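# Place the base on the conveyor, opening facing up

## Task

Put the base down on the conveyor belt so its open side faces upward, then release it from the gripper.

## Robot and tools

Robot: two six-joint arms, left_arm and right_arm, each ending in a parallel two-finger gripper. In the shared scene frame the origin sits on the table surface midway between the arms, +z is up, +x runs out across the table, and left_arm is mounted on the +y side (about y = +0.292 m) with right_arm at about y = -0.251 m. The names left and right refer to the arms, not to image sides. Nothing may be pushed or dropped off the table, and the two arms must not collide or shove each other hard.

Tool execute_actions takes "actions", a list holding zero or one item, plus an optional "pictures" flag. An empty list sends nothing and returns the current state with camera images. A wait item is {"steps": N} with N from 1 to 300 control steps (each 1/30 s); it issues no new command and returns after that many steps counted from the previous result, reply time included. A motion item is {"rows": [...], "steps": N} with N from 11 to 15 (default 15). Each row drives one control step; if there are fewer rows than steps, the final row repeats. Images come back only for an empty list or when "pictures": true is set. A refused call moves nothing.

Each row is a single flat list of 14 numbers covering both arms, always all 14 even when one arm stays still: left_arm waist, shoulder, elbow, wrist pitch, wrist yaw, wrist roll, gripper opening, then the same seven for right_arm. The six joint values are absolute target angles in radians in each arm's own joint space (the same numbers the Joint positions line shows), not offsets. Ranges: waist -2.618 to 3.054, shoulder 0.000 to 3.142, elbow 0.000 to 3.142, wrist pitch -1.571 to 1.571, wrist yaw -1.571 to 1.571, wrist roll -2.094 to 2.094. A target more than 0.036 rad beyond a range end, and farther out than the joint currently is, gets the call refused; true ends may differ by up to 0.036 rad, and requests past the real end are clipped there, which can produce a note that the joint was sent to its limit (possibly about an earlier action). The opening is an absolute value on a scale from -1 (closed) to +1 (fully open, pads 0.094 m apart).

Motion is rate-limited: per step each joint target stays within a set lead of the measured angle (waist 0.202, shoulder 0.258, elbow 0.238, wrist pitch 0.573, wrist yaw and roll 0.522 rad), and targets are scaled back if they would move the gripper over 70 mm from where it is, so long moves need several calls. After a result, 11 more steps of that action still run while you think; arms keep heading to the last row sent until everything has nearly stopped or a step is HELD.

Result lines: the state line gives each gripper's end_effector_position (metres, scene frame) and end_effector_quat_wxyz; this point lies between the finger pads about 1 cm short of the tips and may be somewhat off at long reach. The gripper's fingers extend along its +z axis and close along its y axis. Joint positions and Joint velocities list each arm's six joints (rad, rad/s) followed by pad gap (m, m/s). grip_measured reports the finger opening on the same -1..1 command scale; readings may be off by about 1 mm per gripper. To keep hold of an object, command roughly 0.03 below grip_measured (less for a gentler grip); pad force tops out around 50 to 62 N. "joint command not followed" means the clearance check altered joint targets on some steps; HELD marks steps where your row was not fully sent. Joint torque numbers are noisy and offset. MOTOR HOT appears from 75 °C; at 90 °C the arm halts for 10 s, and at 100 °C it goes limp and drops, both shown as OVER-TEMPERATURE FAULT, so do not hold loads longer than needed.



Suggested order: look and locate the base and belt, open the gripper, approach from above, close to grip, lift, carry over the belt, lower gently with the open side up, open fully, retract, then finish. Random brief tugs may disturb a held part. Avoid drops, slips, slams and hard pushes; move smoothly.

Each tool is called after "Request:" as a command line: name --argument value for each argument, lists and objects as JSON in quotes; but a table of rows of numbers goes row by row, as --pt "numbers of a row", without its own name.

## Session

Request:
execute_actions --actions '[]'

Scene clock: 0.00 s of 4480.00 s.
left_arm: end_effector_position=(+0.1493, +0.0211, +0.1341) grip_measured=+1.000 end_effector_quat_wxyz=(-0.070, +0.934, +0.121, +0.328) | right_arm: end_effector_position=(+0.5268, -0.3556, +0.3149) grip_measured=+1.000 end_effector_quat_wxyz=(+0.560, +0.417, +0.710, -0.093)
Joint positions: left_arm=[-1.535  1.773  1.392 -1.331 -0.672  1.427  0.094] | right_arm=[-0.14   2.008  1.976 -0.429  0.647  0.658  0.094]
Joint velocities: left_arm=[-0.012 -0.007 -0.017  0.037  0.037 -0.037  0.   ] | right_arm=[ 0.002  0.012  0.012 -0.066 -0.007 -0.022  0.   ]
Joint torques (N m, as the arm reports them, + toward a larger angle): no reading

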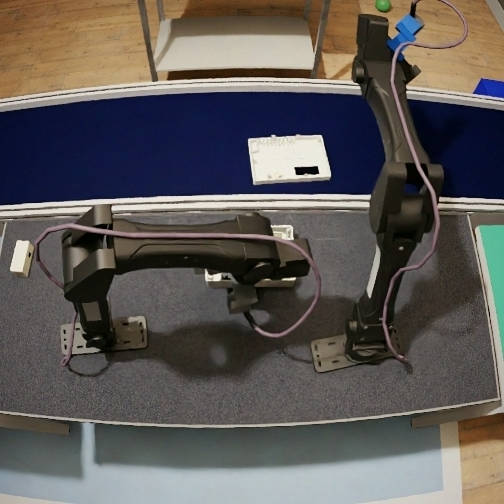

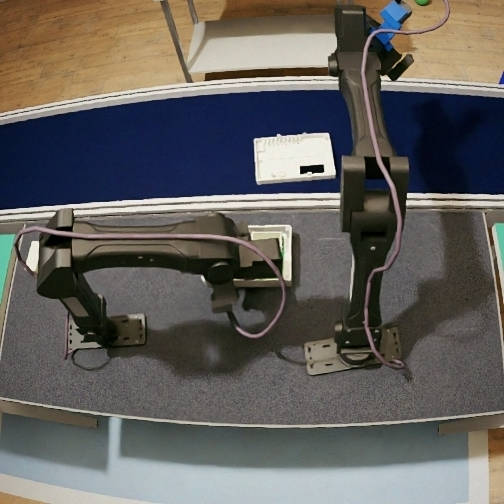

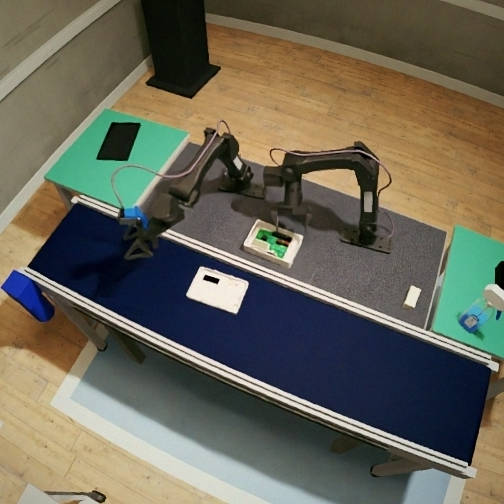

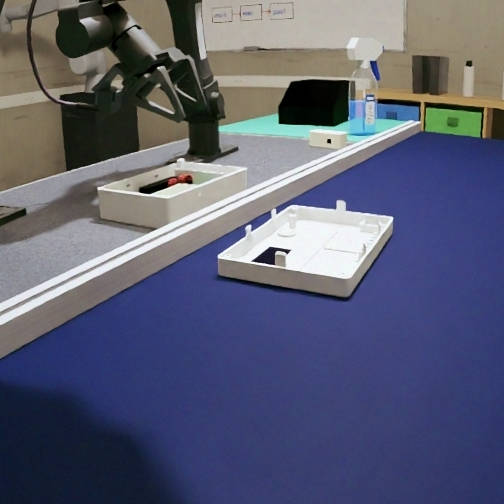

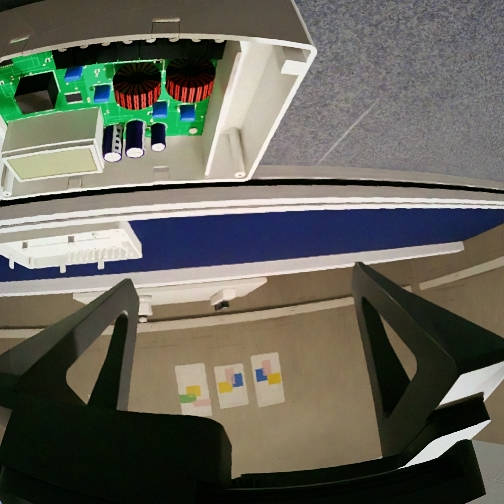

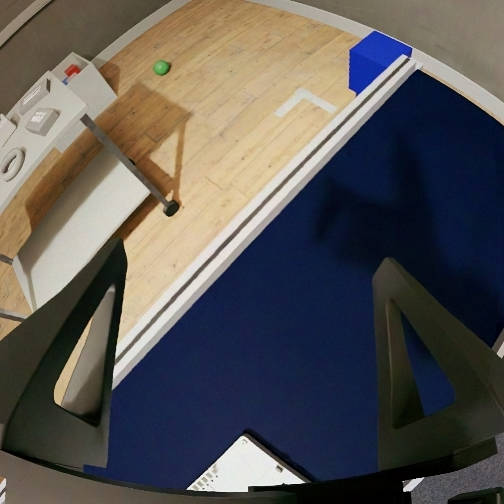

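Request:
zoom_image --camera "cam_high" --region '[170, 160, 400, 330]'

Request:
zoom_image --camera "cam_left_wrist" --region '[0, 0, 330, 280]'

Request:
zoom_image --camera "cam_low" --region '[60, 60, 300, 260]'

Request:
zoom_image --camera "cam_head_right" --region '[160, 110, 400, 350]'

Region (170, 160, 400, 330) of cam_high's 504x504 image, scaled by 2.191, with more detail than that image has; it fills the top 373 rows of this view, and the rest is white.

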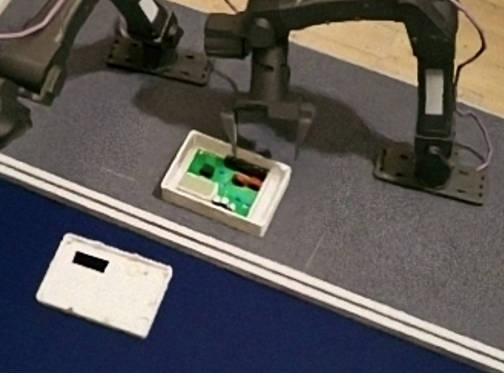

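Region (0, 0, 330, 280) of cam_left_wrist's 504x504 image, scaled by 1.527, with more detail than that image has; it fills the top 428 rows of this view, and the rest is white.

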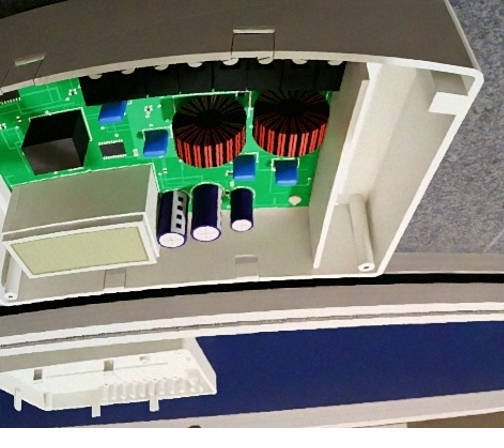

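Region (60, 60, 300, 260) of cam_low's 504x504 image, scaled by 2.100, with more detail than that image has.

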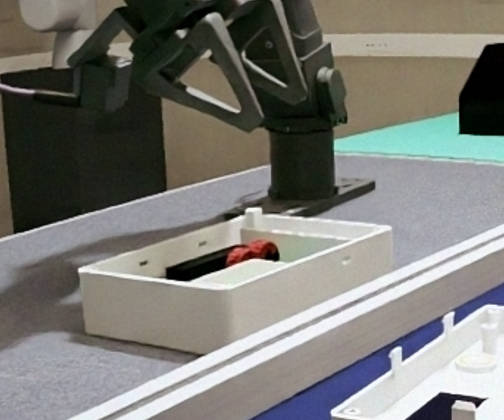

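Region (160, 110, 400, 350) of cam_head_right's 504x504 image, scaled by 2.100, with more detail than that image has.

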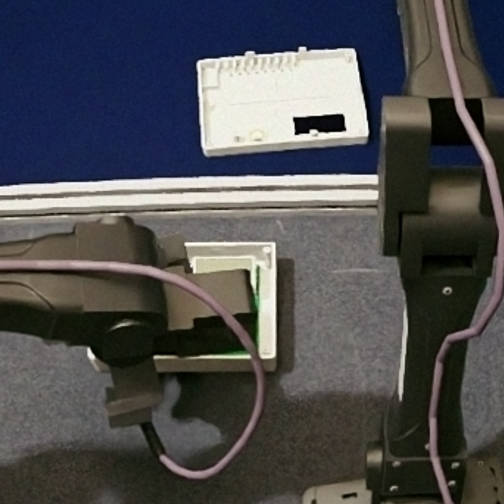

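Request:
execute_actions --actions '[{"rows":[[-1.534,1.772,1.392,-1.331,-0.670,1.419,1,-0.14,2.008,1.976,-0.429,0.647,0.658,1],[-1.529,1.771,1.392,-1.331,-0.663,1.397,0.95,-0.14,2.008,1.976,-0.429,0.647,0.658,1],[-1.522,1.769,1.391,-1.331,-0.653,1.360,0.9,-0.14,2.008,1.976,-0.429,0.647,0.658,1],[-1.513,1.765,1.390,-1.330,-0.639,1.311,0.85,-0.14,2.008,1.976,-0.429,0.647,0.658,1],[-1.502,1.761,1.390,-1.330,-0.622,1.250,0.8,-0.14,2.008,1.976,-0.429,0.647,0.658,1],[-1.488,1.757,1.389,-1.329,-0.602,1.179,0.75,-0.14,2.008,1.976,-0.429,0.647,0.658,1],[-1.473,1.751,1.388,-1.329,-0.579,1.099,0.7,-0.14,2.008,1.976,-0.429,0.647,0.658,1],[-1.456,1.745,1.386,-1.328,-0.554,1.009,0.65,-0.14,2.008,1.976,-0.429,0.647,0.658,1],[-1.437,1.739,1.385,-1.328,-0.527,0.912,0.6,-0.14,2.008,1.976,-0.429,0.647,0.658,1],[-1.418,1.732,1.384,-1.327,-0.498,0.809,0.55,-0.14,2.008,1.976,-0.429,0.647,0.658,1],[-1.397,1.725,1.382,-1.326,-0.467,0.701,0.5,-0.14,2.008,1.976,-0.429,0.647,0.658,1],[-1.376,1.718,1.381,-1.325,-0.435,0.589,0.45,-0.14,2.008,1.976,-0.429,0.647,0.658,1],[-1.354,1.710,1.379,-1.325,-0.403,0.473,0.4,-0.14,2.008,1.976,-0.429,0.647,0.658,1],[-1.332,1.702,1.378,-1.324,-0.370,0.355,0.35,-0.14,2.008,1.976,-0.429,0.647,0.658,1],[-1.309,1.695,1.376,-1.323,-0.336,0.236,0.3,-0.14,2.008,1.976,-0.429,0.647,0.658,1]],"steps":15}]'

Request:
execute_actions --actions '[{"rows":[[-1.286,1.687,1.374,-1.322,-0.302,0.117,0.25,-0.14,2.008,1.976,-0.429,0.647,0.658,1],[-1.264,1.679,1.373,-1.321,-0.269,-0.001,0.2,-0.14,2.008,1.976,-0.429,0.647,0.658,1],[-1.242,1.671,1.371,-1.321,-0.237,-0.117,0.15,-0.14,2.008,1.976,-0.429,0.647,0.658,1],[-1.221,1.664,1.370,-1.320,-0.205,-0.229,0.1,-0.14,2.008,1.976,-0.429,0.647,0.658,1],[-1.200,1.657,1.368,-1.319,-0.174,-0.337,0.05,-0.14,2.008,1.976,-0.429,0.647,0.658,1],[-1.181,1.650,1.367,-1.318,-0.145,-0.440,0,-0.14,2.008,1.976,-0.429,0.647,0.658,1],[-1.162,1.644,1.366,-1.318,-0.118,-0.537,-0.05,-0.14,2.008,1.976,-0.429,0.647,0.658,1],[-1.145,1.638,1.364,-1.317,-0.093,-0.627,-0.1,-0.14,2.008,1.976,-0.429,0.647,0.658,1],[-1.130,1.632,1.363,-1.317,-0.070,-0.707,-0.15,-0.14,2.008,1.976,-0.429,0.647,0.658,1],[-1.116,1.628,1.362,-1.316,-0.050,-0.778,-0.2,-0.14,2.008,1.976,-0.429,0.647,0.658,1],[-1.105,1.624,1.362,-1.316,-0.033,-0.839,-0.25,-0.14,2.008,1.976,-0.429,0.647,0.658,1],[-1.096,1.620,1.361,-1.315,-0.019,-0.888,-0.3,-0.14,2.008,1.976,-0.429,0.647,0.658,1],[-1.089,1.618,1.360,-1.315,-0.009,-0.925,-0.35,-0.14,2.008,1.976,-0.429,0.647,0.658,1],[-1.084,1.617,1.360,-1.315,-0.002,-0.947,-0.4,-0.14,2.008,1.976,-0.429,0.647,0.658,1],[-1.083,1.616,1.360,-1.315,0,-0.955,-0.4,-0.14,2.008,1.976,-0.429,0.647,0.658,1]],"steps":15}]'

Request:
execute_actions --actions '[{"steps":20}]' --pictures true

Scene clock: 12.30 s of 4480.00 s.
left_arm: end_effector_position=(+0.1484, +0.0212, +0.1332) grip_measured=+0.874 end_effector_quat_wxyz=(-0.066, +0.933, +0.136, +0.325) | right_arm: end_effector_position=(+0.5268, -0.3556, +0.3149) grip_measured=+1.000 end_effector_quat_wxyz=(+0.560, +0.417, +0.710, -0.093)
Joint positions: left_arm=[-1.534  1.773  1.392 -1.331 -0.664  1.398  0.088] | right_arm=[-0.14   2.008  1.976 -0.429  0.647  0.658  0.094]
Joint velocities: left_arm=[ 0.032 -0.007  0.002 -0.037  0.11  -0.564 -0.046] | right_arm=[-0.022  0.007  0.017 -0.051  0.022  0.037  0.   ]
Joint torques (N m, as the arm reports them, + toward a larger angle): left_arm=[ 1.24 -7.84  5.41  0.04 -0.4  -0.07] | right_arm=[  0.04 -12.08   8.13   1.48   0.15   0.  ]
Steps of this call (steps 1 to 90: nothing new was sent; then 9.17 s passed at rest; steps 91 to 94: the first 4 steps of this action). Readings (joint positions):
91: left_arm=[-1.535 1.773 1.392 -1.331 -0.672 1.427] | right_arm=[-0.140 2.008 1.976 -0.429 0.647 0.658]
92: left_arm=[-1.535 1.773 1.392 -1.331 -0.671 1.424] | right_arm=[-0.140 2.008 1.976 -0.429 0.647 0.658]
94: the state above

Scene clock: 12.80 s of 4480.00 s.
left_arm: end_effector_position=(+0.1665, +0.0568, +0.1224) grip_measured=+0.124 end_effector_quat_wxyz=(+0.034, +0.645, +0.745, +0.170) | right_arm: end_effector_position=(+0.5268, -0.3556, +0.3149) grip_measured=+1.000 end_effector_quat_wxyz=(+0.560, +0.417, +0.710, -0.093)
Joint positions: left_arm=[-1.264  1.704  1.383 -1.331 -0.339  0.277  0.053] | right_arm=[-0.14   2.008  1.976 -0.429  0.647  0.658  0.094]
Joint velocities: left_arm=[ 0.632 -0.242 -0.061 -0.037  0.872 -2.806 -0.045] | right_arm=[-0.002  0.002  0.007  0.022 -0.007 -0.066  0.   ]
Joint torques (N m, as the arm reports them, + toward a larger angle): left_arm=[ 0.35 -8.74  4.95  0.2  -0.21 -0.06] | right_arm=[  0.02 -12.06   8.14   1.48   0.16  -0.01]
Steps of this call (steps 1 to 11: the last 11 steps of your previous action; steps 12 to 15: the first 4 steps of this action). Readings (joint positions):
12: left_arm=[-1.332 1.732 1.391 -1.331 -0.429 0.573] | right_arm=[-0.140 2.008 1.976 -0.429 0.647 0.658]
13: left_arm=[-1.309 1.723 1.388 -1.331 -0.399 0.474] | right_arm=[-0.140 2.008 1.976 -0.429 0.647 0.658]
15: the state above

Scene clock: 13.47 s of 4480.00 s.
left_arm: end_effector_position=(+0.1552, +0.0618, +0.1253) grip_measured=-0.398 end_effector_quat_wxyz=(-0.006, +0.024, +1.000, +0.016) | right_arm: end_effector_position=(+0.5268, -0.3556, +0.3149) grip_measured=+1.000 end_effector_quat_wxyz=(+0.560, +0.417, +0.710, -0.093)
Joint positions: left_arm=[-1.089  1.642  1.369 -1.331 -0.011 -0.914  0.028] | right_arm=[-0.14   2.008  1.976 -0.429  0.647  0.658  0.094]
Joint velocities: left_arm=[ 0.012 -0.007 -0.017 -0.022  0.051 -0.168  0.001] | right_arm=[-0.002  0.007  0.002  0.007 -0.007 -0.007  0.   ]
Joint torques (N m, as the arm reports them, + toward a larger angle): left_arm=[ 0.43 -8.34  4.96  0.3   0.01 -0.13] | right_arm=[  0.04 -12.08   8.13   1.48   0.15  -0.01]
Kept back: nothing.
Steps of this call (steps 1 to 11: the last 11 steps of your previous action; steps 12 to 20: the robot went on to your last target). Readings (joint positions):
1: left_arm=[-1.242 1.696 1.380 -1.331 -0.308 0.178] | right_arm=[-0.140 2.008 1.976 -0.429 0.647 0.658]
2: left_arm=[-1.220 1.689 1.379 -1.331 -0.278 0.080] | right_arm=[-0.140 2.008 1.976 -0.429 0.647 0.658]
4: left_arm=[-1.181 1.676 1.375 -1.331 -0.219 -0.117] | right_arm=[-0.140 2.008 1.976 -0.429 0.647 0.658]
8: left_arm=[-1.119 1.655 1.371 -1.331 -0.118 -0.505] | right_arm=[-0.140 2.008 1.976 -0.429 0.647 0.658]
20: the state above

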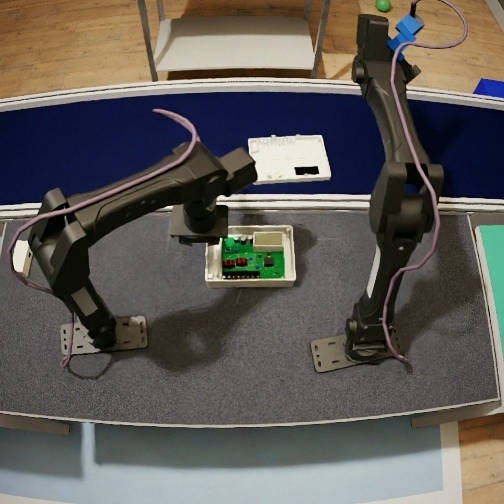

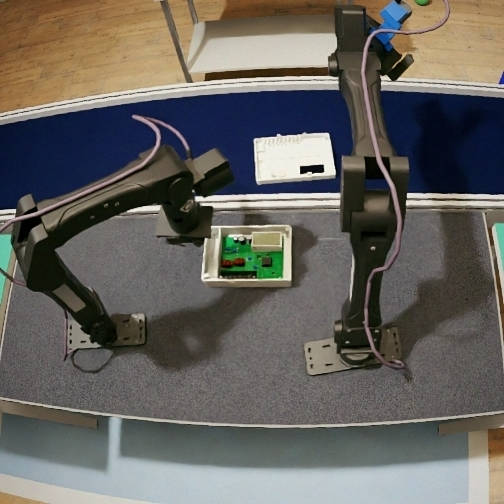

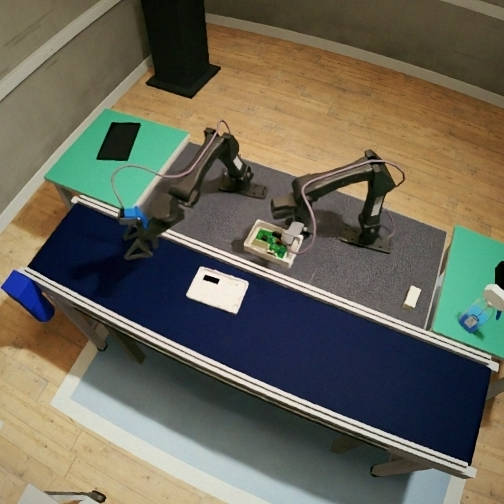

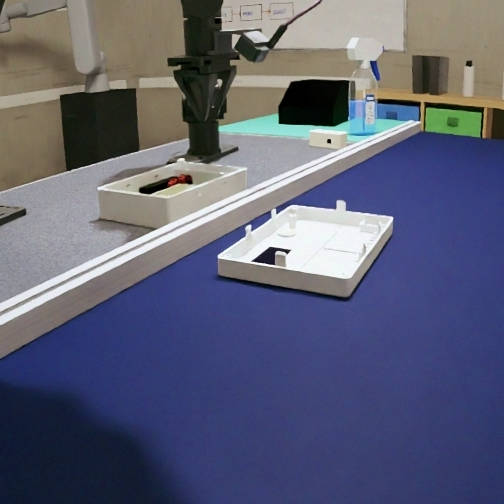

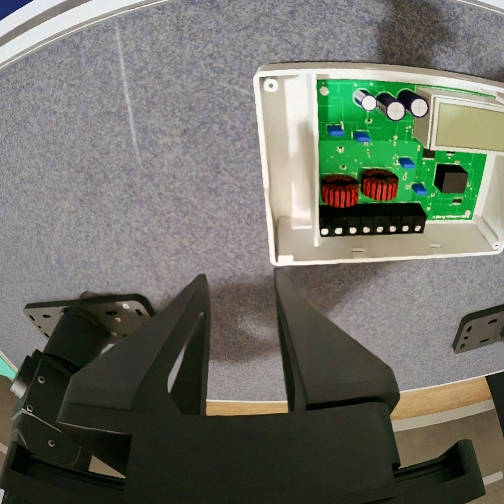

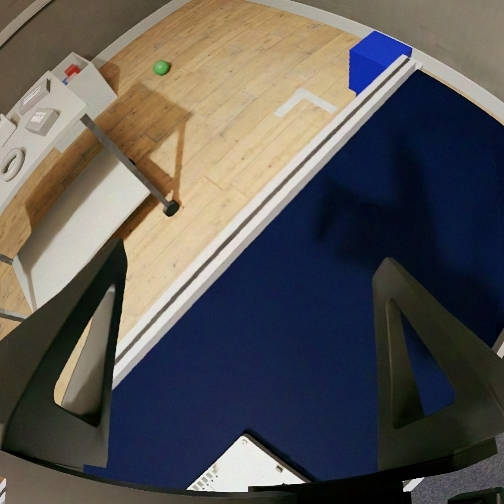

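Request:
execute_actions --actions '[]'

Scene clock: 13.63 s of 4480.00 s.
left_arm: end_effector_position=(+0.1544, +0.0612, +0.1253) grip_measured=-0.398 end_effector_quat_wxyz=(-0.008, +0.014, +1.000, +0.015) | right_arm: end_effector_position=(+0.5268, -0.3556, +0.3149) grip_measured=+1.000 end_effector_quat_wxyz=(+0.560, +0.417, +0.710, -0.093)
Joint positions: left_arm=[-1.089  1.642  1.369 -1.331 -0.005 -0.934  0.028] | right_arm=[-0.14   2.008  1.976 -0.429  0.647  0.658  0.094]
Joint velocities: left_arm=[-0.002 -0.007 -0.012  0.022  0.037 -0.11  -0.   ] | right_arm=[ 0.007 -0.007 -0.002  0.022 -0.051 -0.037  0.   ]
Joint torques (N m, as the arm reports them, + toward a larger angle): left_arm=[ 0.41 -8.37  4.96  0.3   0.05 -0.12] | right_arm=[  0.04 -12.08   8.14   1.48   0.16  -0.01]
Kept back: nothing.
Steps of this call (steps 1 to 5: the robot went on to your last target). Readings (joint positions):
1: left_arm=[-1.089 1.642 1.369 -1.331 -0.009 -0.920] | right_arm=[-0.140 2.008 1.976 -0.429 0.647 0.658]
2: left_arm=[-1.089 1.642 1.369 -1.331 -0.007 -0.925] | right_arm=[-0.140 2.008 1.976 -0.429 0.647 0.658]
4: left_arm=[-1.089 1.642 1.369 -1.331 -0.006 -0.932] | right_arm=[-0.140 2.008 1.976 -0.429 0.647 0.658]
5: the state above

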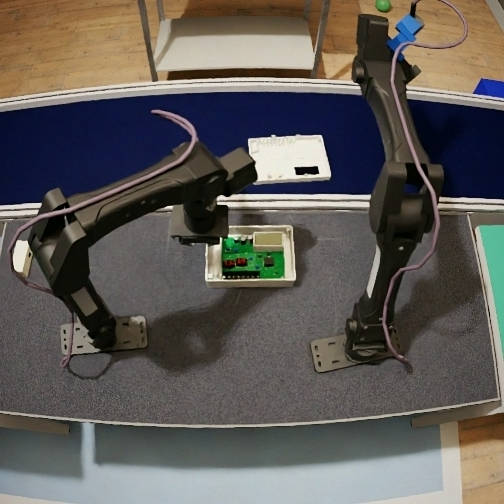

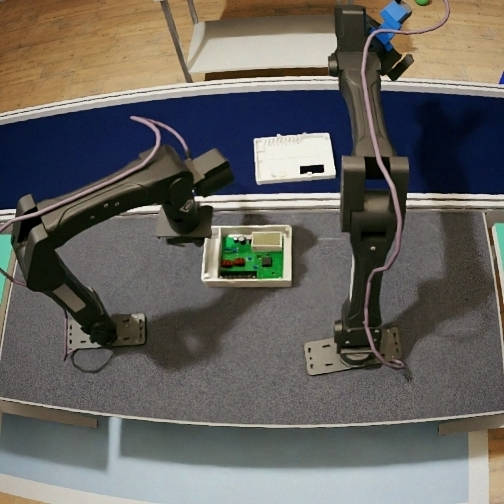

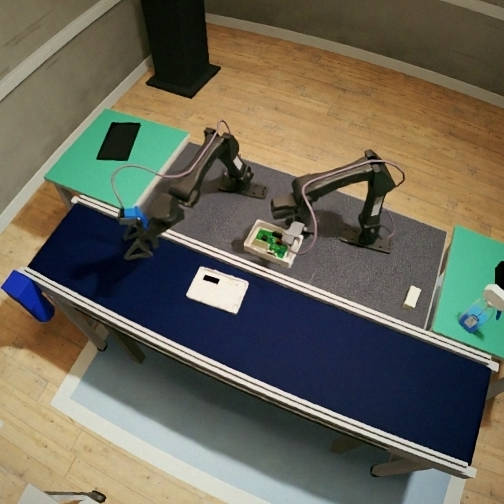

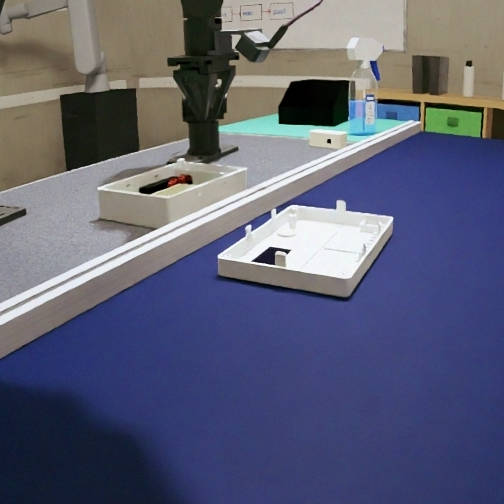

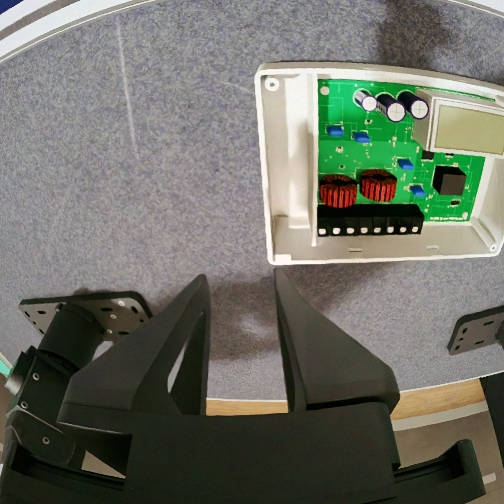

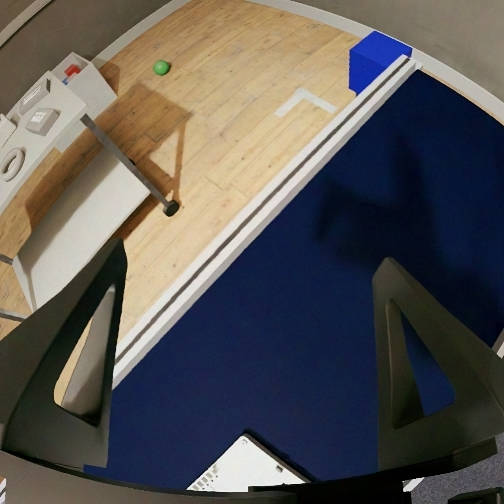

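Request:
zoom_image --camera "cam_left_wrist" --region '[150, 40, 450, 340]'

Request:
zoom_image --camera "cam_head_left" --region '[150, 180, 320, 310]'

Request:
zoom_image --camera "cam_head_right" --region '[140, 180, 310, 310]'

Region (150, 40, 450, 340) of cam_left_wrist's 504x504 image, scaled by 1.680, with more detail than that image has.

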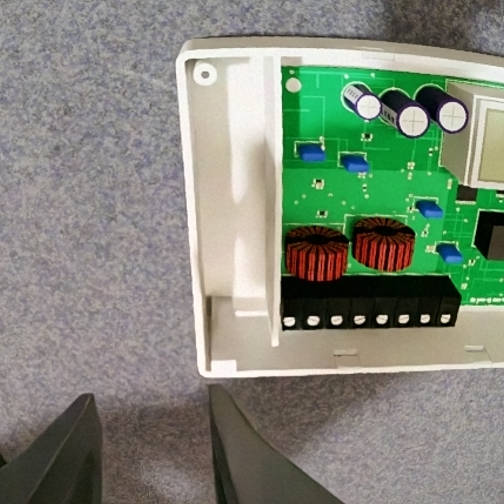

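Region (150, 180, 320, 310) of cam_head_left's 504x504 image, scaled by 2.965, with more detail than that image has; it fills the top 385 rows of this view, and the rest is white.

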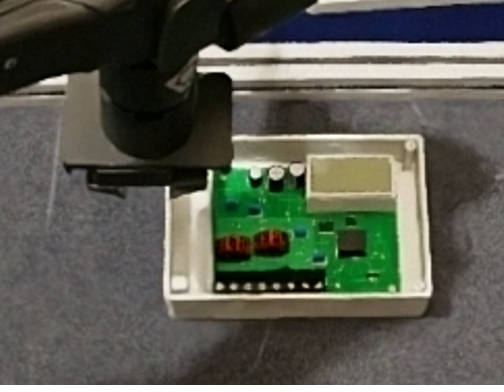

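Region (140, 180, 310, 310) of cam_head_right's 504x504 image, scaled by 2.965, with more detail than that image has; it fills the top 385 rows of this view, and the rest is white.

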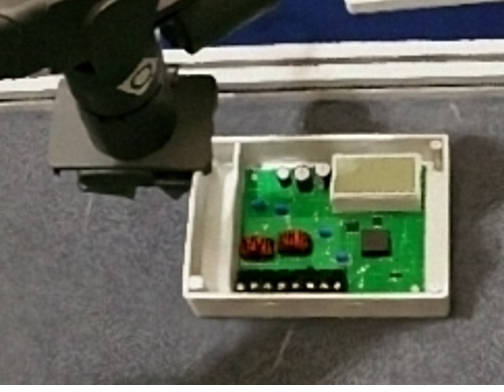

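Request:
execute_actions --actions '[{"rows":[[-1.083,1.631,1.359,-1.312,0,-0.944,-0.4,-0.14,2.008,1.976,-0.429,0.647,0.658,1],[-1.081,1.634,1.354,-1.304,0,-0.943,-0.4,-0.14,2.008,1.976,-0.429,0.647,0.658,1],[-1.079,1.639,1.348,-1.292,0,-0.940,-0.4,-0.14,2.008,1.976,-0.429,0.647,0.658,1],[-1.077,1.646,1.340,-1.276,0,-0.937,-0.4,-0.14,2.008,1.976,-0.429,0.647,0.658,1],[-1.074,1.653,1.330,-1.257,0,-0.933,-0.4,-0.14,2.008,1.976,-0.429,0.647,0.658,1],[-1.071,1.661,1.320,-1.236,0,-0.929,-0.4,-0.14,2.008,1.976,-0.429,0.647,0.658,1],[-1.067,1.670,1.308,-1.214,0,-0.925,-0.4,-0.14,2.008,1.976,-0.429,0.647,0.658,1],[-1.064,1.679,1.297,-1.191,0,-0.920,-0.4,-0.14,2.008,1.976,-0.429,0.647,0.658,1],[-1.060,1.688,1.285,-1.169,0,-0.916,-0.4,-0.14,2.008,1.976,-0.429,0.647,0.658,1],[-1.057,1.696,1.275,-1.148,0,-0.912,-0.4,-0.14,2.008,1.976,-0.429,0.647,0.658,1],[-1.054,1.703,1.265,-1.129,0,-0.908,-0.4,-0.14,2.008,1.976,-0.429,0.647,0.658,1],[-1.052,1.710,1.257,-1.113,0,-0.905,-0.4,-0.14,2.008,1.976,-0.429,0.647,0.658,1],[-1.050,1.715,1.251,-1.101,0,-0.902,-0.4,-0.14,2.008,1.976,-0.429,0.647,0.658,1],[-1.048,1.718,1.246,-1.093,0,-0.901,-0.4,-0.14,2.008,1.976,-0.429,0.647,0.658,1],[-1.048,1.719,1.245,-1.090,0,-0.900,-0.4,-0.14,2.008,1.976,-0.429,0.647,0.658,1]],"steps":15}]'

Request:
execute_actions --actions '[{"steps":25}]' --pictures true

Scene clock: 20.10 s of 4480.00 s.
left_arm: end_effector_position=(+0.1544, +0.0602, +0.1236) grip_measured=-0.398 end_effector_quat_wxyz=(-0.008, +0.009, +1.000, +0.013) | right_arm: end_effector_position=(+0.5268, -0.3556, +0.3149) grip_measured=+1.000 end_effector_quat_wxyz=(+0.560, +0.417, +0.710, -0.093)
Joint positions: left_arm=[-1.089  1.642  1.363 -1.321 -0.002 -0.944  0.028] | right_arm=[-0.14   2.008  1.976 -0.429  0.647  0.658  0.094]
Joint velocities: left_arm=[ 0.012 -0.007 -0.164  0.154 -0.037 -0.007  0.001] | right_arm=[ 0.012 -0.007 -0.007 -0.066  0.095 -0.037  0.   ]
Joint torques (N m, as the arm reports them, + toward a larger angle): left_arm=[ 0.79 -5.98  4.69  0.32  0.02  0.08] | right_arm=[  0.04 -12.09   8.13   1.48   0.15  -0.01]
Steps of this call (steps 1 to 30: the robot went on to your last target; steps 31 to 90: nothing new was sent; then 3.33 s passed at rest; steps 91 to 94: the first 4 steps of this action). Readings (joint positions):
91: left_arm=[-1.089 1.642 1.369 -1.331 -0.002 -0.944] | right_arm=[-0.140 2.008 1.976 -0.429 0.647 0.658]
92: left_arm=[-1.089 1.642 1.369 -1.330 -0.002 -0.944] | right_arm=[-0.140 2.008 1.976 -0.429 0.647 0.658]
94: the state above

Scene clock: 20.93 s of 4480.00 s.
left_arm: end_effector_position=(+0.1721, +0.0515, +0.0708) grip_measured=-0.398 end_effector_quat_wxyz=(-0.006, +0.010, +1.000, +0.009) | right_arm: end_effector_position=(+0.5268, -0.3556, +0.3149) grip_measured=+1.000 end_effector_quat_wxyz=(+0.560, +0.417, +0.710, -0.093)
Joint positions: left_arm=[-1.057  1.729  1.248 -1.112 -0.002 -0.91   0.028] | right_arm=[-0.14   2.008  1.976 -0.429  0.647  0.658  0.094]
Joint velocities: left_arm=[-0.017 -0.002  0.002 -0.007 -0.007 -0.007  0.001] | right_arm=[-0.002 -0.007 -0.012 -0.022 -0.007  0.022  0.   ]
Joint torques (N m, as the arm reports them, + toward a larger angle): left_arm=[ 0.61 -7.75  5.34  0.35  0.02  0.12] | right_arm=[  0.04 -12.08   8.12   1.47   0.16  -0.01]
Kept back: nothing.
Steps of this call (steps 1 to 11: the last 11 steps of your previous action; steps 12 to 25: the robot went on to your last target). Readings (joint positions):
1: left_arm=[-1.088 1.642 1.355 -1.312 -0.002 -0.944] | right_arm=[-0.140 2.008 1.976 -0.429 0.647 0.658]
2: left_arm=[-1.087 1.644 1.346 -1.302 -0.002 -0.943] | right_arm=[-0.140 2.008 1.976 -0.429 0.647 0.658]
4: left_arm=[-1.082 1.654 1.327 -1.276 -0.002 -0.940] | right_arm=[-0.140 2.008 1.976 -0.429 0.647 0.658]
8: left_arm=[-1.067 1.694 1.281 -1.206 -0.002 -0.928] | right_arm=[-0.140 2.008 1.976 -0.429 0.647 0.658]
25: the state above

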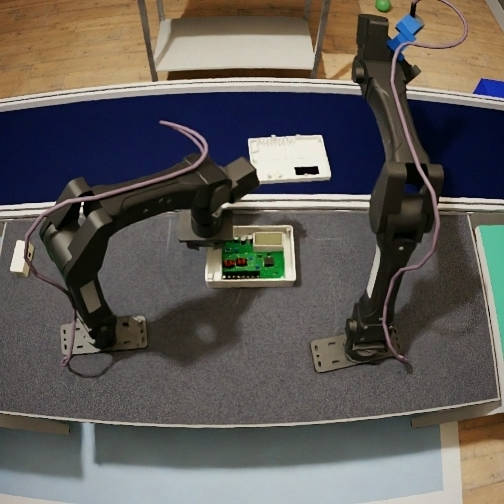

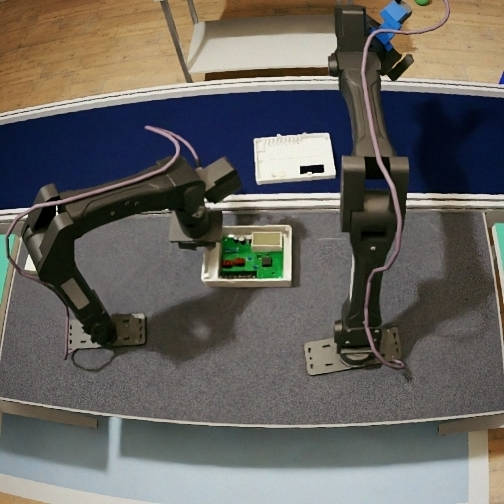

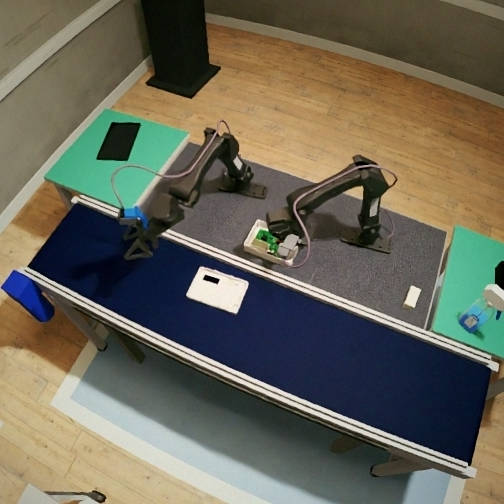

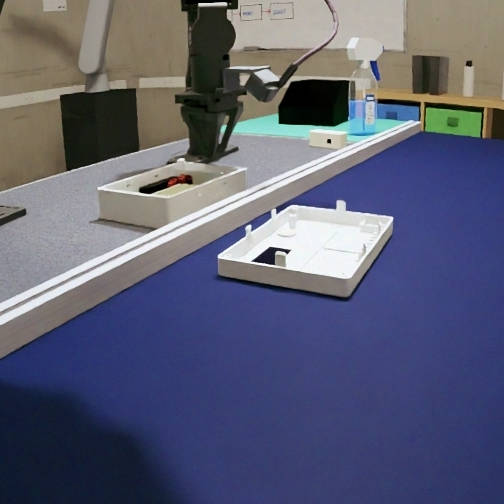

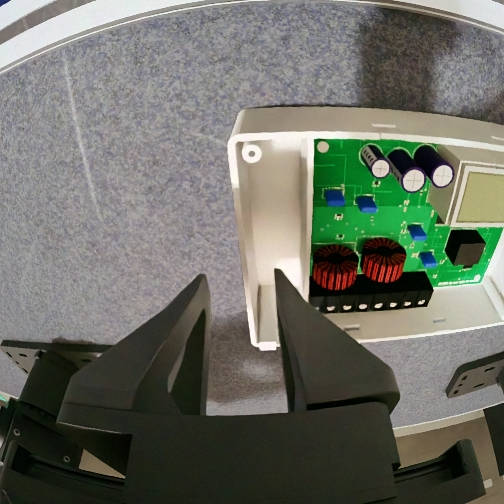

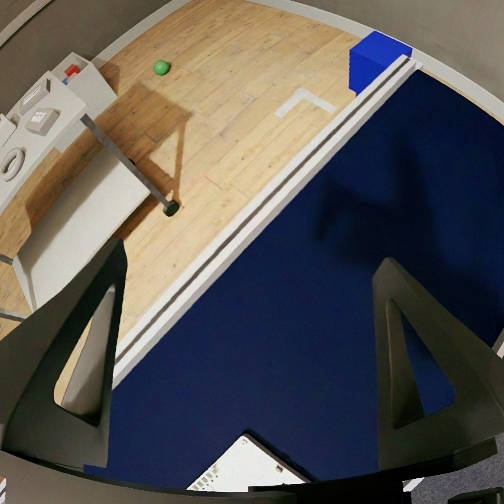

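Request:
zoom_image --camera "cam_left_wrist" --region '[140, 90, 420, 370]'

Request:
zoom_image --camera "cam_low" --region '[90, 60, 290, 240]'

Region (140, 90, 420, 370) of cam_left_wrist's 504x504 image, scaled by 1.800, with more detail than that image has.

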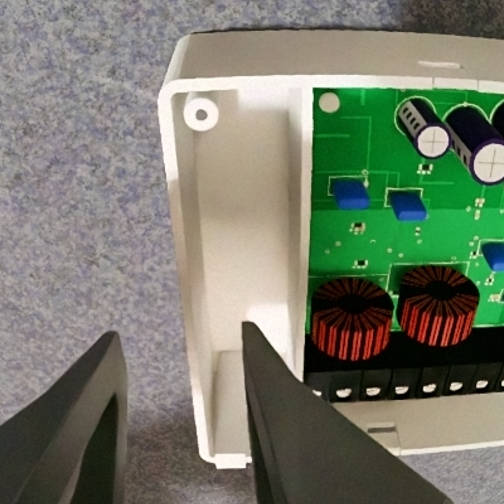

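Region (90, 60, 290, 240) of cam_low's 504x504 image, scaled by 2.520, with more detail than that image has; it fills the top 454 rows of this view, and the rest is white.

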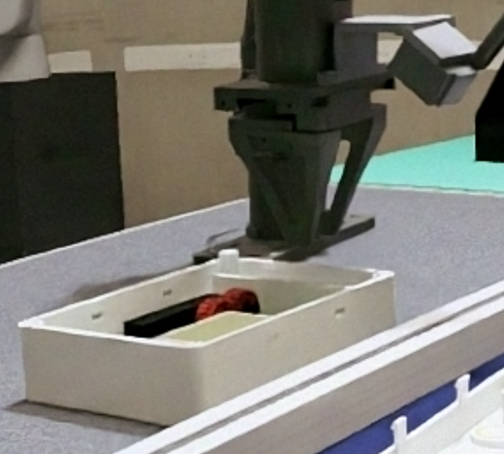

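Request:
execute_actions --actions '[{"rows":[[-1.060,1.719,1.244,-1.084,0,-0.915,-0.42,-0.14,2.008,1.976,-0.429,0.647,0.658,1],[-1.061,1.719,1.243,-1.079,0,-0.916,-0.44,-0.14,2.008,1.976,-0.429,0.647,0.658,1],[-1.062,1.720,1.240,-1.074,0,-0.917,-0.46,-0.14,2.008,1.976,-0.429,0.647,0.658,1],[-1.063,1.721,1.237,-1.067,0,-0.918,-0.48,-0.14,2.008,1.976,-0.429,0.647,0.658,1],[-1.064,1.721,1.233,-1.059,0,-0.919,-0.5,-0.14,2.008,1.976,-0.429,0.647,0.658,1],[-1.065,1.722,1.228,-1.051,0,-0.920,-0.5,-0.14,2.008,1.976,-0.429,0.647,0.658,1],[-1.066,1.723,1.222,-1.042,0,-0.921,-0.5,-0.14,2.008,1.976,-0.429,0.647,0.658,1],[-1.066,1.724,1.216,-1.032,0,-0.922,-0.5,-0.14,2.008,1.976,-0.429,0.647,0.658,1],[-1.067,1.726,1.209,-1.022,0,-0.923,-0.5,-0.14,2.008,1.976,-0.429,0.647,0.658,1],[-1.068,1.727,1.201,-1.012,0,-0.924,-0.5,-0.14,2.008,1.976,-0.429,0.647,0.658,1],[-1.069,1.728,1.194,-1.001,0,-0.925,-0.5,-0.14,2.008,1.976,-0.429,0.647,0.658,1],[-1.070,1.730,1.186,-0.990,0,-0.926,-0.5,-0.14,2.008,1.976,-0.429,0.647,0.658,1],[-1.071,1.731,1.178,-0.979,0,-0.927,-0.5,-0.14,2.008,1.976,-0.429,0.647,0.658,1],[-1.072,1.733,1.169,-0.968,0,-0.928,-0.5,-0.14,2.008,1.976,-0.429,0.647,0.658,1],[-1.073,1.735,1.161,-0.957,0,-0.929,-0.5,-0.14,2.008,1.976,-0.429,0.647,0.658,1]],"steps":15}]'

Request:
execute_actions --actions '[{"rows":[[-1.074,1.736,1.153,-0.946,0,-0.930,-0.5,-0.14,2.008,1.976,-0.429,0.647,0.658,1],[-1.075,1.738,1.144,-0.936,0,-0.931,-0.5,-0.14,2.008,1.976,-0.429,0.647,0.658,1],[-1.076,1.739,1.136,-0.926,0,-0.932,-0.5,-0.14,2.008,1.976,-0.429,0.647,0.658,1],[-1.076,1.741,1.128,-0.916,0,-0.933,-0.5,-0.14,2.008,1.976,-0.429,0.647,0.658,1],[-1.077,1.742,1.121,-0.907,0,-0.934,-0.5,-0.14,2.008,1.976,-0.429,0.647,0.658,1],[-1.078,1.743,1.113,-0.899,0,-0.935,-0.5,-0.14,2.008,1.976,-0.429,0.647,0.658,1],[-1.078,1.745,1.106,-0.891,0,-0.935,-0.5,-0.14,2.008,1.976,-0.429,0.647,0.658,1],[-1.079,1.746,1.100,-0.884,0,-0.936,-0.5,-0.14,2.008,1.976,-0.429,0.647,0.658,1],[-1.079,1.747,1.094,-0.879,0,-0.936,-0.5,-0.14,2.008,1.976,-0.429,0.647,0.658,1],[-1.080,1.748,1.089,-0.874,0,-0.937,-0.5,-0.14,2.008,1.976,-0.429,0.647,0.658,1],[-1.080,1.748,1.085,-0.871,0,-0.937,-0.5,-0.14,2.008,1.976,-0.429,0.647,0.658,1],[-1.081,1.749,1.082,-0.869,0,-0.937,-0.5,-0.14,2.008,1.976,-0.429,0.647,0.658,1],[-1.081,1.750,1.079,-0.868,0,-0.937,-0.5,-0.14,2.008,1.976,-0.429,0.647,0.658,1],[-1.081,1.750,1.078,-0.868,0,-0.937,-0.5,-0.14,2.008,1.976,-0.429,0.647,0.658,1],[-1.081,1.750,1.077,-0.868,0,-0.937,-0.5,-0.14,2.008,1.976,-0.429,0.647,0.658,1]],"steps":15}]'

Request:
execute_actions --actions '[{"steps":18}]' --pictures true

Scene clock: 25.87 s of 4480.00 s.
left_arm: end_effector_position=(+0.1734, +0.0497, +0.0708) grip_measured=-0.469 end_effector_quat_wxyz=(-0.003, +0.010, +1.000, +0.006) | right_arm: end_effector_position=(+0.5268, -0.3556, +0.3149) grip_measured=+1.000 end_effector_quat_wxyz=(+0.560, +0.417, +0.710, -0.093)
Joint positions: left_arm=[-1.057  1.729  1.248 -1.103 -0.002 -0.91   0.025] | right_arm=[-0.14   2.008  1.976 -0.429  0.647  0.658  0.094]
Joint velocities: left_arm=[ 0.007 -0.012 -0.007  0.066  0.007  0.066 -0.017] | right_arm=[-0.012  0.007  0.007 -0.081 -0.037 -0.051  0.   ]
Joint torques (N m, as the arm reports them, + toward a larger angle): left_arm=[-0.4  -7.58  4.68  0.39  0.02 -0.09] | right_arm=[  0.04 -12.08   8.14   1.48   0.15  -0.01]
Steps of this call (steps 1 to 30: the robot went on to your last target; steps 31 to 90: nothing new was sent; then 1.80 s passed at rest; steps 91 to 94: the first 4 steps of this action). Readings (joint positions):
91: left_arm=[-1.057 1.729 1.248 -1.110 -0.002 -0.910] | right_arm=[-0.140 2.008 1.976 -0.429 0.647 0.658]
92: left_arm=[-1.057 1.729 1.248 -1.108 -0.002 -0.910] | right_arm=[-0.140 2.008 1.976 -0.429 0.647 0.658]
94: the state above

Scene clock: 26.37 s of 4480.00 s.
left_arm: end_effector_position=(+0.1711, +0.0487, +0.0460) grip_measured=-0.498 end_effector_quat_wxyz=(+0.004, +0.009, +1.000, -0.003) | right_arm: end_effector_position=(+0.5268, -0.3556, +0.3149) grip_measured=+1.000 end_effector_quat_wxyz=(+0.560, +0.417, +0.710, -0.093)
Joint positions: left_arm=[-1.065  1.733  1.15  -0.978 -0.002 -0.919  0.024] | right_arm=[-0.14   2.008  1.976 -0.429  0.647  0.658  0.094]
Joint velocities: left_arm=[-0.042  0.056 -0.232  0.315  0.051 -0.051  0.   ] | right_arm=[ 0.017  0.002 -0.002  0.022 -0.022  0.022  0.   ]
Joint torques (N m, as the arm reports them, + toward a larger angle): left_arm=[-0.76 -6.61  4.67  0.39  0.   -0.12] | right_arm=[  0.03 -12.08   8.14   1.48   0.15  -0.01]
Steps of this call (steps 1 to 11: the last 11 steps of your previous action; steps 12 to 15: the first 4 steps of this action). Readings (joint positions):
12: left_arm=[-1.060 1.729 1.174 -1.009 -0.002 -0.916] | right_arm=[-0.140 2.008 1.976 -0.429 0.647 0.658]
13: left_arm=[-1.062 1.729 1.166 -0.999 -0.002 -0.917] | right_arm=[-0.140 2.008 1.976 -0.429 0.647 0.658]
15: the state above

Scene clock: 26.97 s of 4480.00 s.
left_arm: end_effector_position=(+0.1684, +0.0495, +0.0261) grip_measured=-0.498 end_effector_quat_wxyz=(+0.005, +0.009, +1.000, -0.005) | right_arm: end_effector_position=(+0.5268, -0.3556, +0.3149) grip_measured=+1.000 end_effector_quat_wxyz=(+0.560, +0.417, +0.710, -0.093)
Joint positions: left_arm=[-1.071  1.75   1.085 -0.891 -0.002 -0.926  0.024] | right_arm=[-0.14   2.008  1.976 -0.429  0.647  0.658  0.094]
Joint velocities: left_arm=[-0.007 -0.007  0.007 -0.051  0.007 -0.051 -0.   ] | right_arm=[-0.017 -0.007 -0.002 -0.066 -0.037 -0.007  0.   ]
Joint torques (N m, as the arm reports them, + toward a larger angle): left_arm=[-0.75 -6.83  4.69  0.42  0.02 -0.12] | right_arm=[  0.03 -12.09   8.14   1.48   0.16  -0.01]
Kept back: nothing.
Steps of this call (steps 1 to 11: the last 11 steps of your previous action; steps 12 to 18: the robot went on to your last target). Readings (joint positions):
1: left_arm=[-1.066 1.736 1.142 -0.968 -0.002 -0.919] | right_arm=[-0.140 2.008 1.976 -0.429 0.647 0.658]
2: left_arm=[-1.067 1.739 1.134 -0.958 -0.002 -0.920] | right_arm=[-0.140 2.008 1.976 -0.429 0.647 0.658]
4: left_arm=[-1.068 1.743 1.119 -0.940 -0.002 -0.922] | right_arm=[-0.140 2.008 1.976 -0.429 0.647 0.658]
8: left_arm=[-1.070 1.748 1.095 -0.914 -0.002 -0.924] | right_arm=[-0.140 2.008 1.976 -0.429 0.647 0.658]
18: the state above

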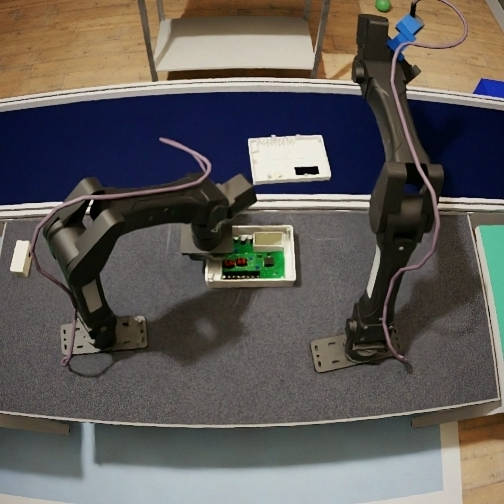

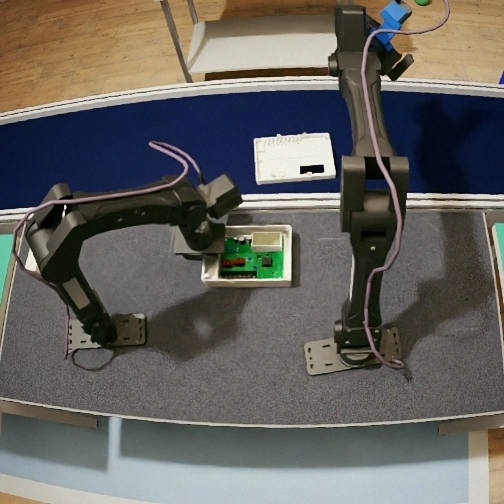

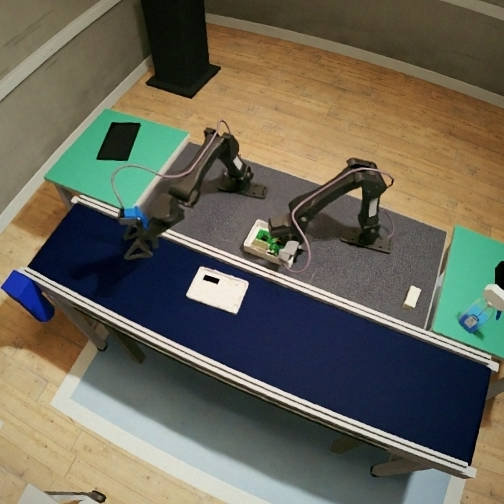

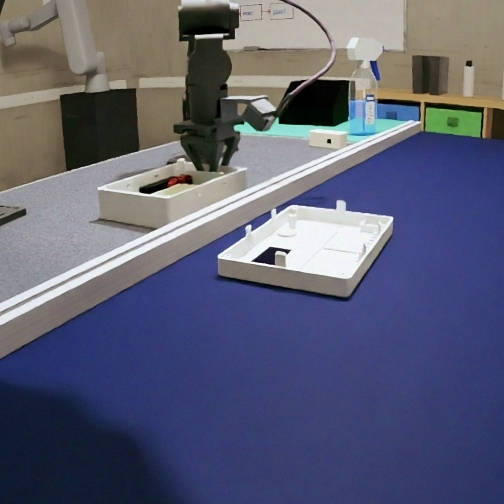

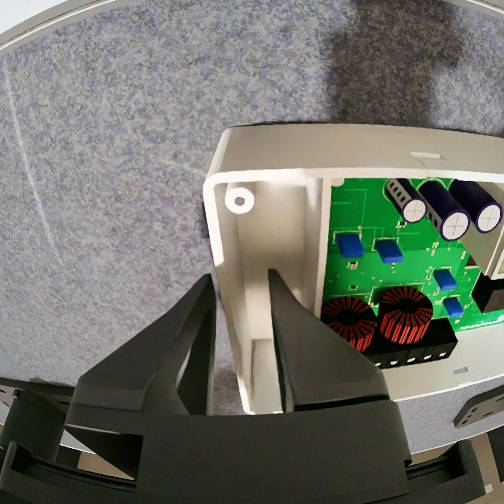

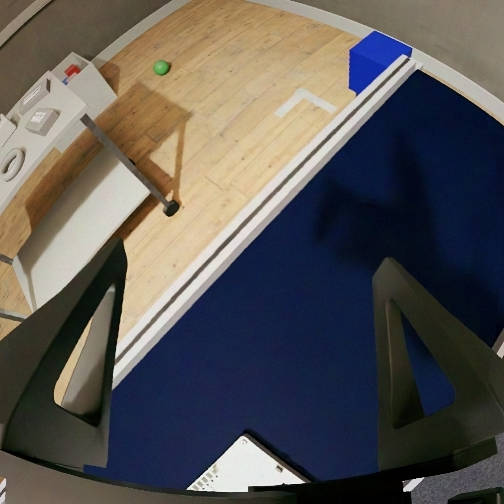

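Request:
zoom_image --camera "cam_left_wrist" --region '[130, 150, 400, 420]'

Request:
zoom_image --camera "cam_low" --region '[90, 60, 290, 240]'

Region (130, 150, 400, 420) of cam_left_wrist's 504x504 image, scaled by 1.867, with more detail than that image has.

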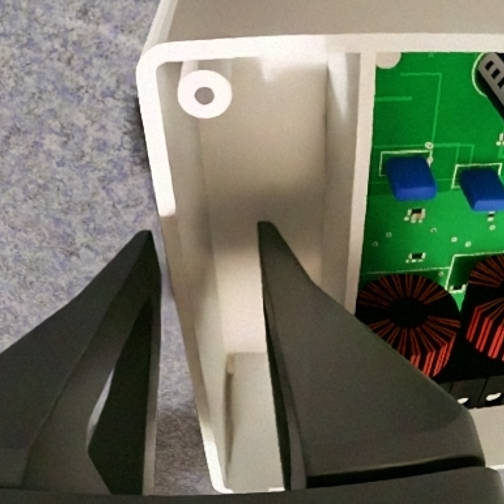

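Region (90, 60, 290, 240) of cam_low's 504x504 image, scaled by 2.520, with more detail than that image has; it fills the top 454 rows of this view, and the rest is white.

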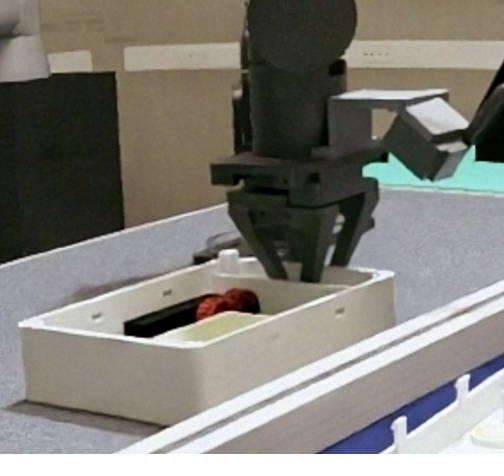

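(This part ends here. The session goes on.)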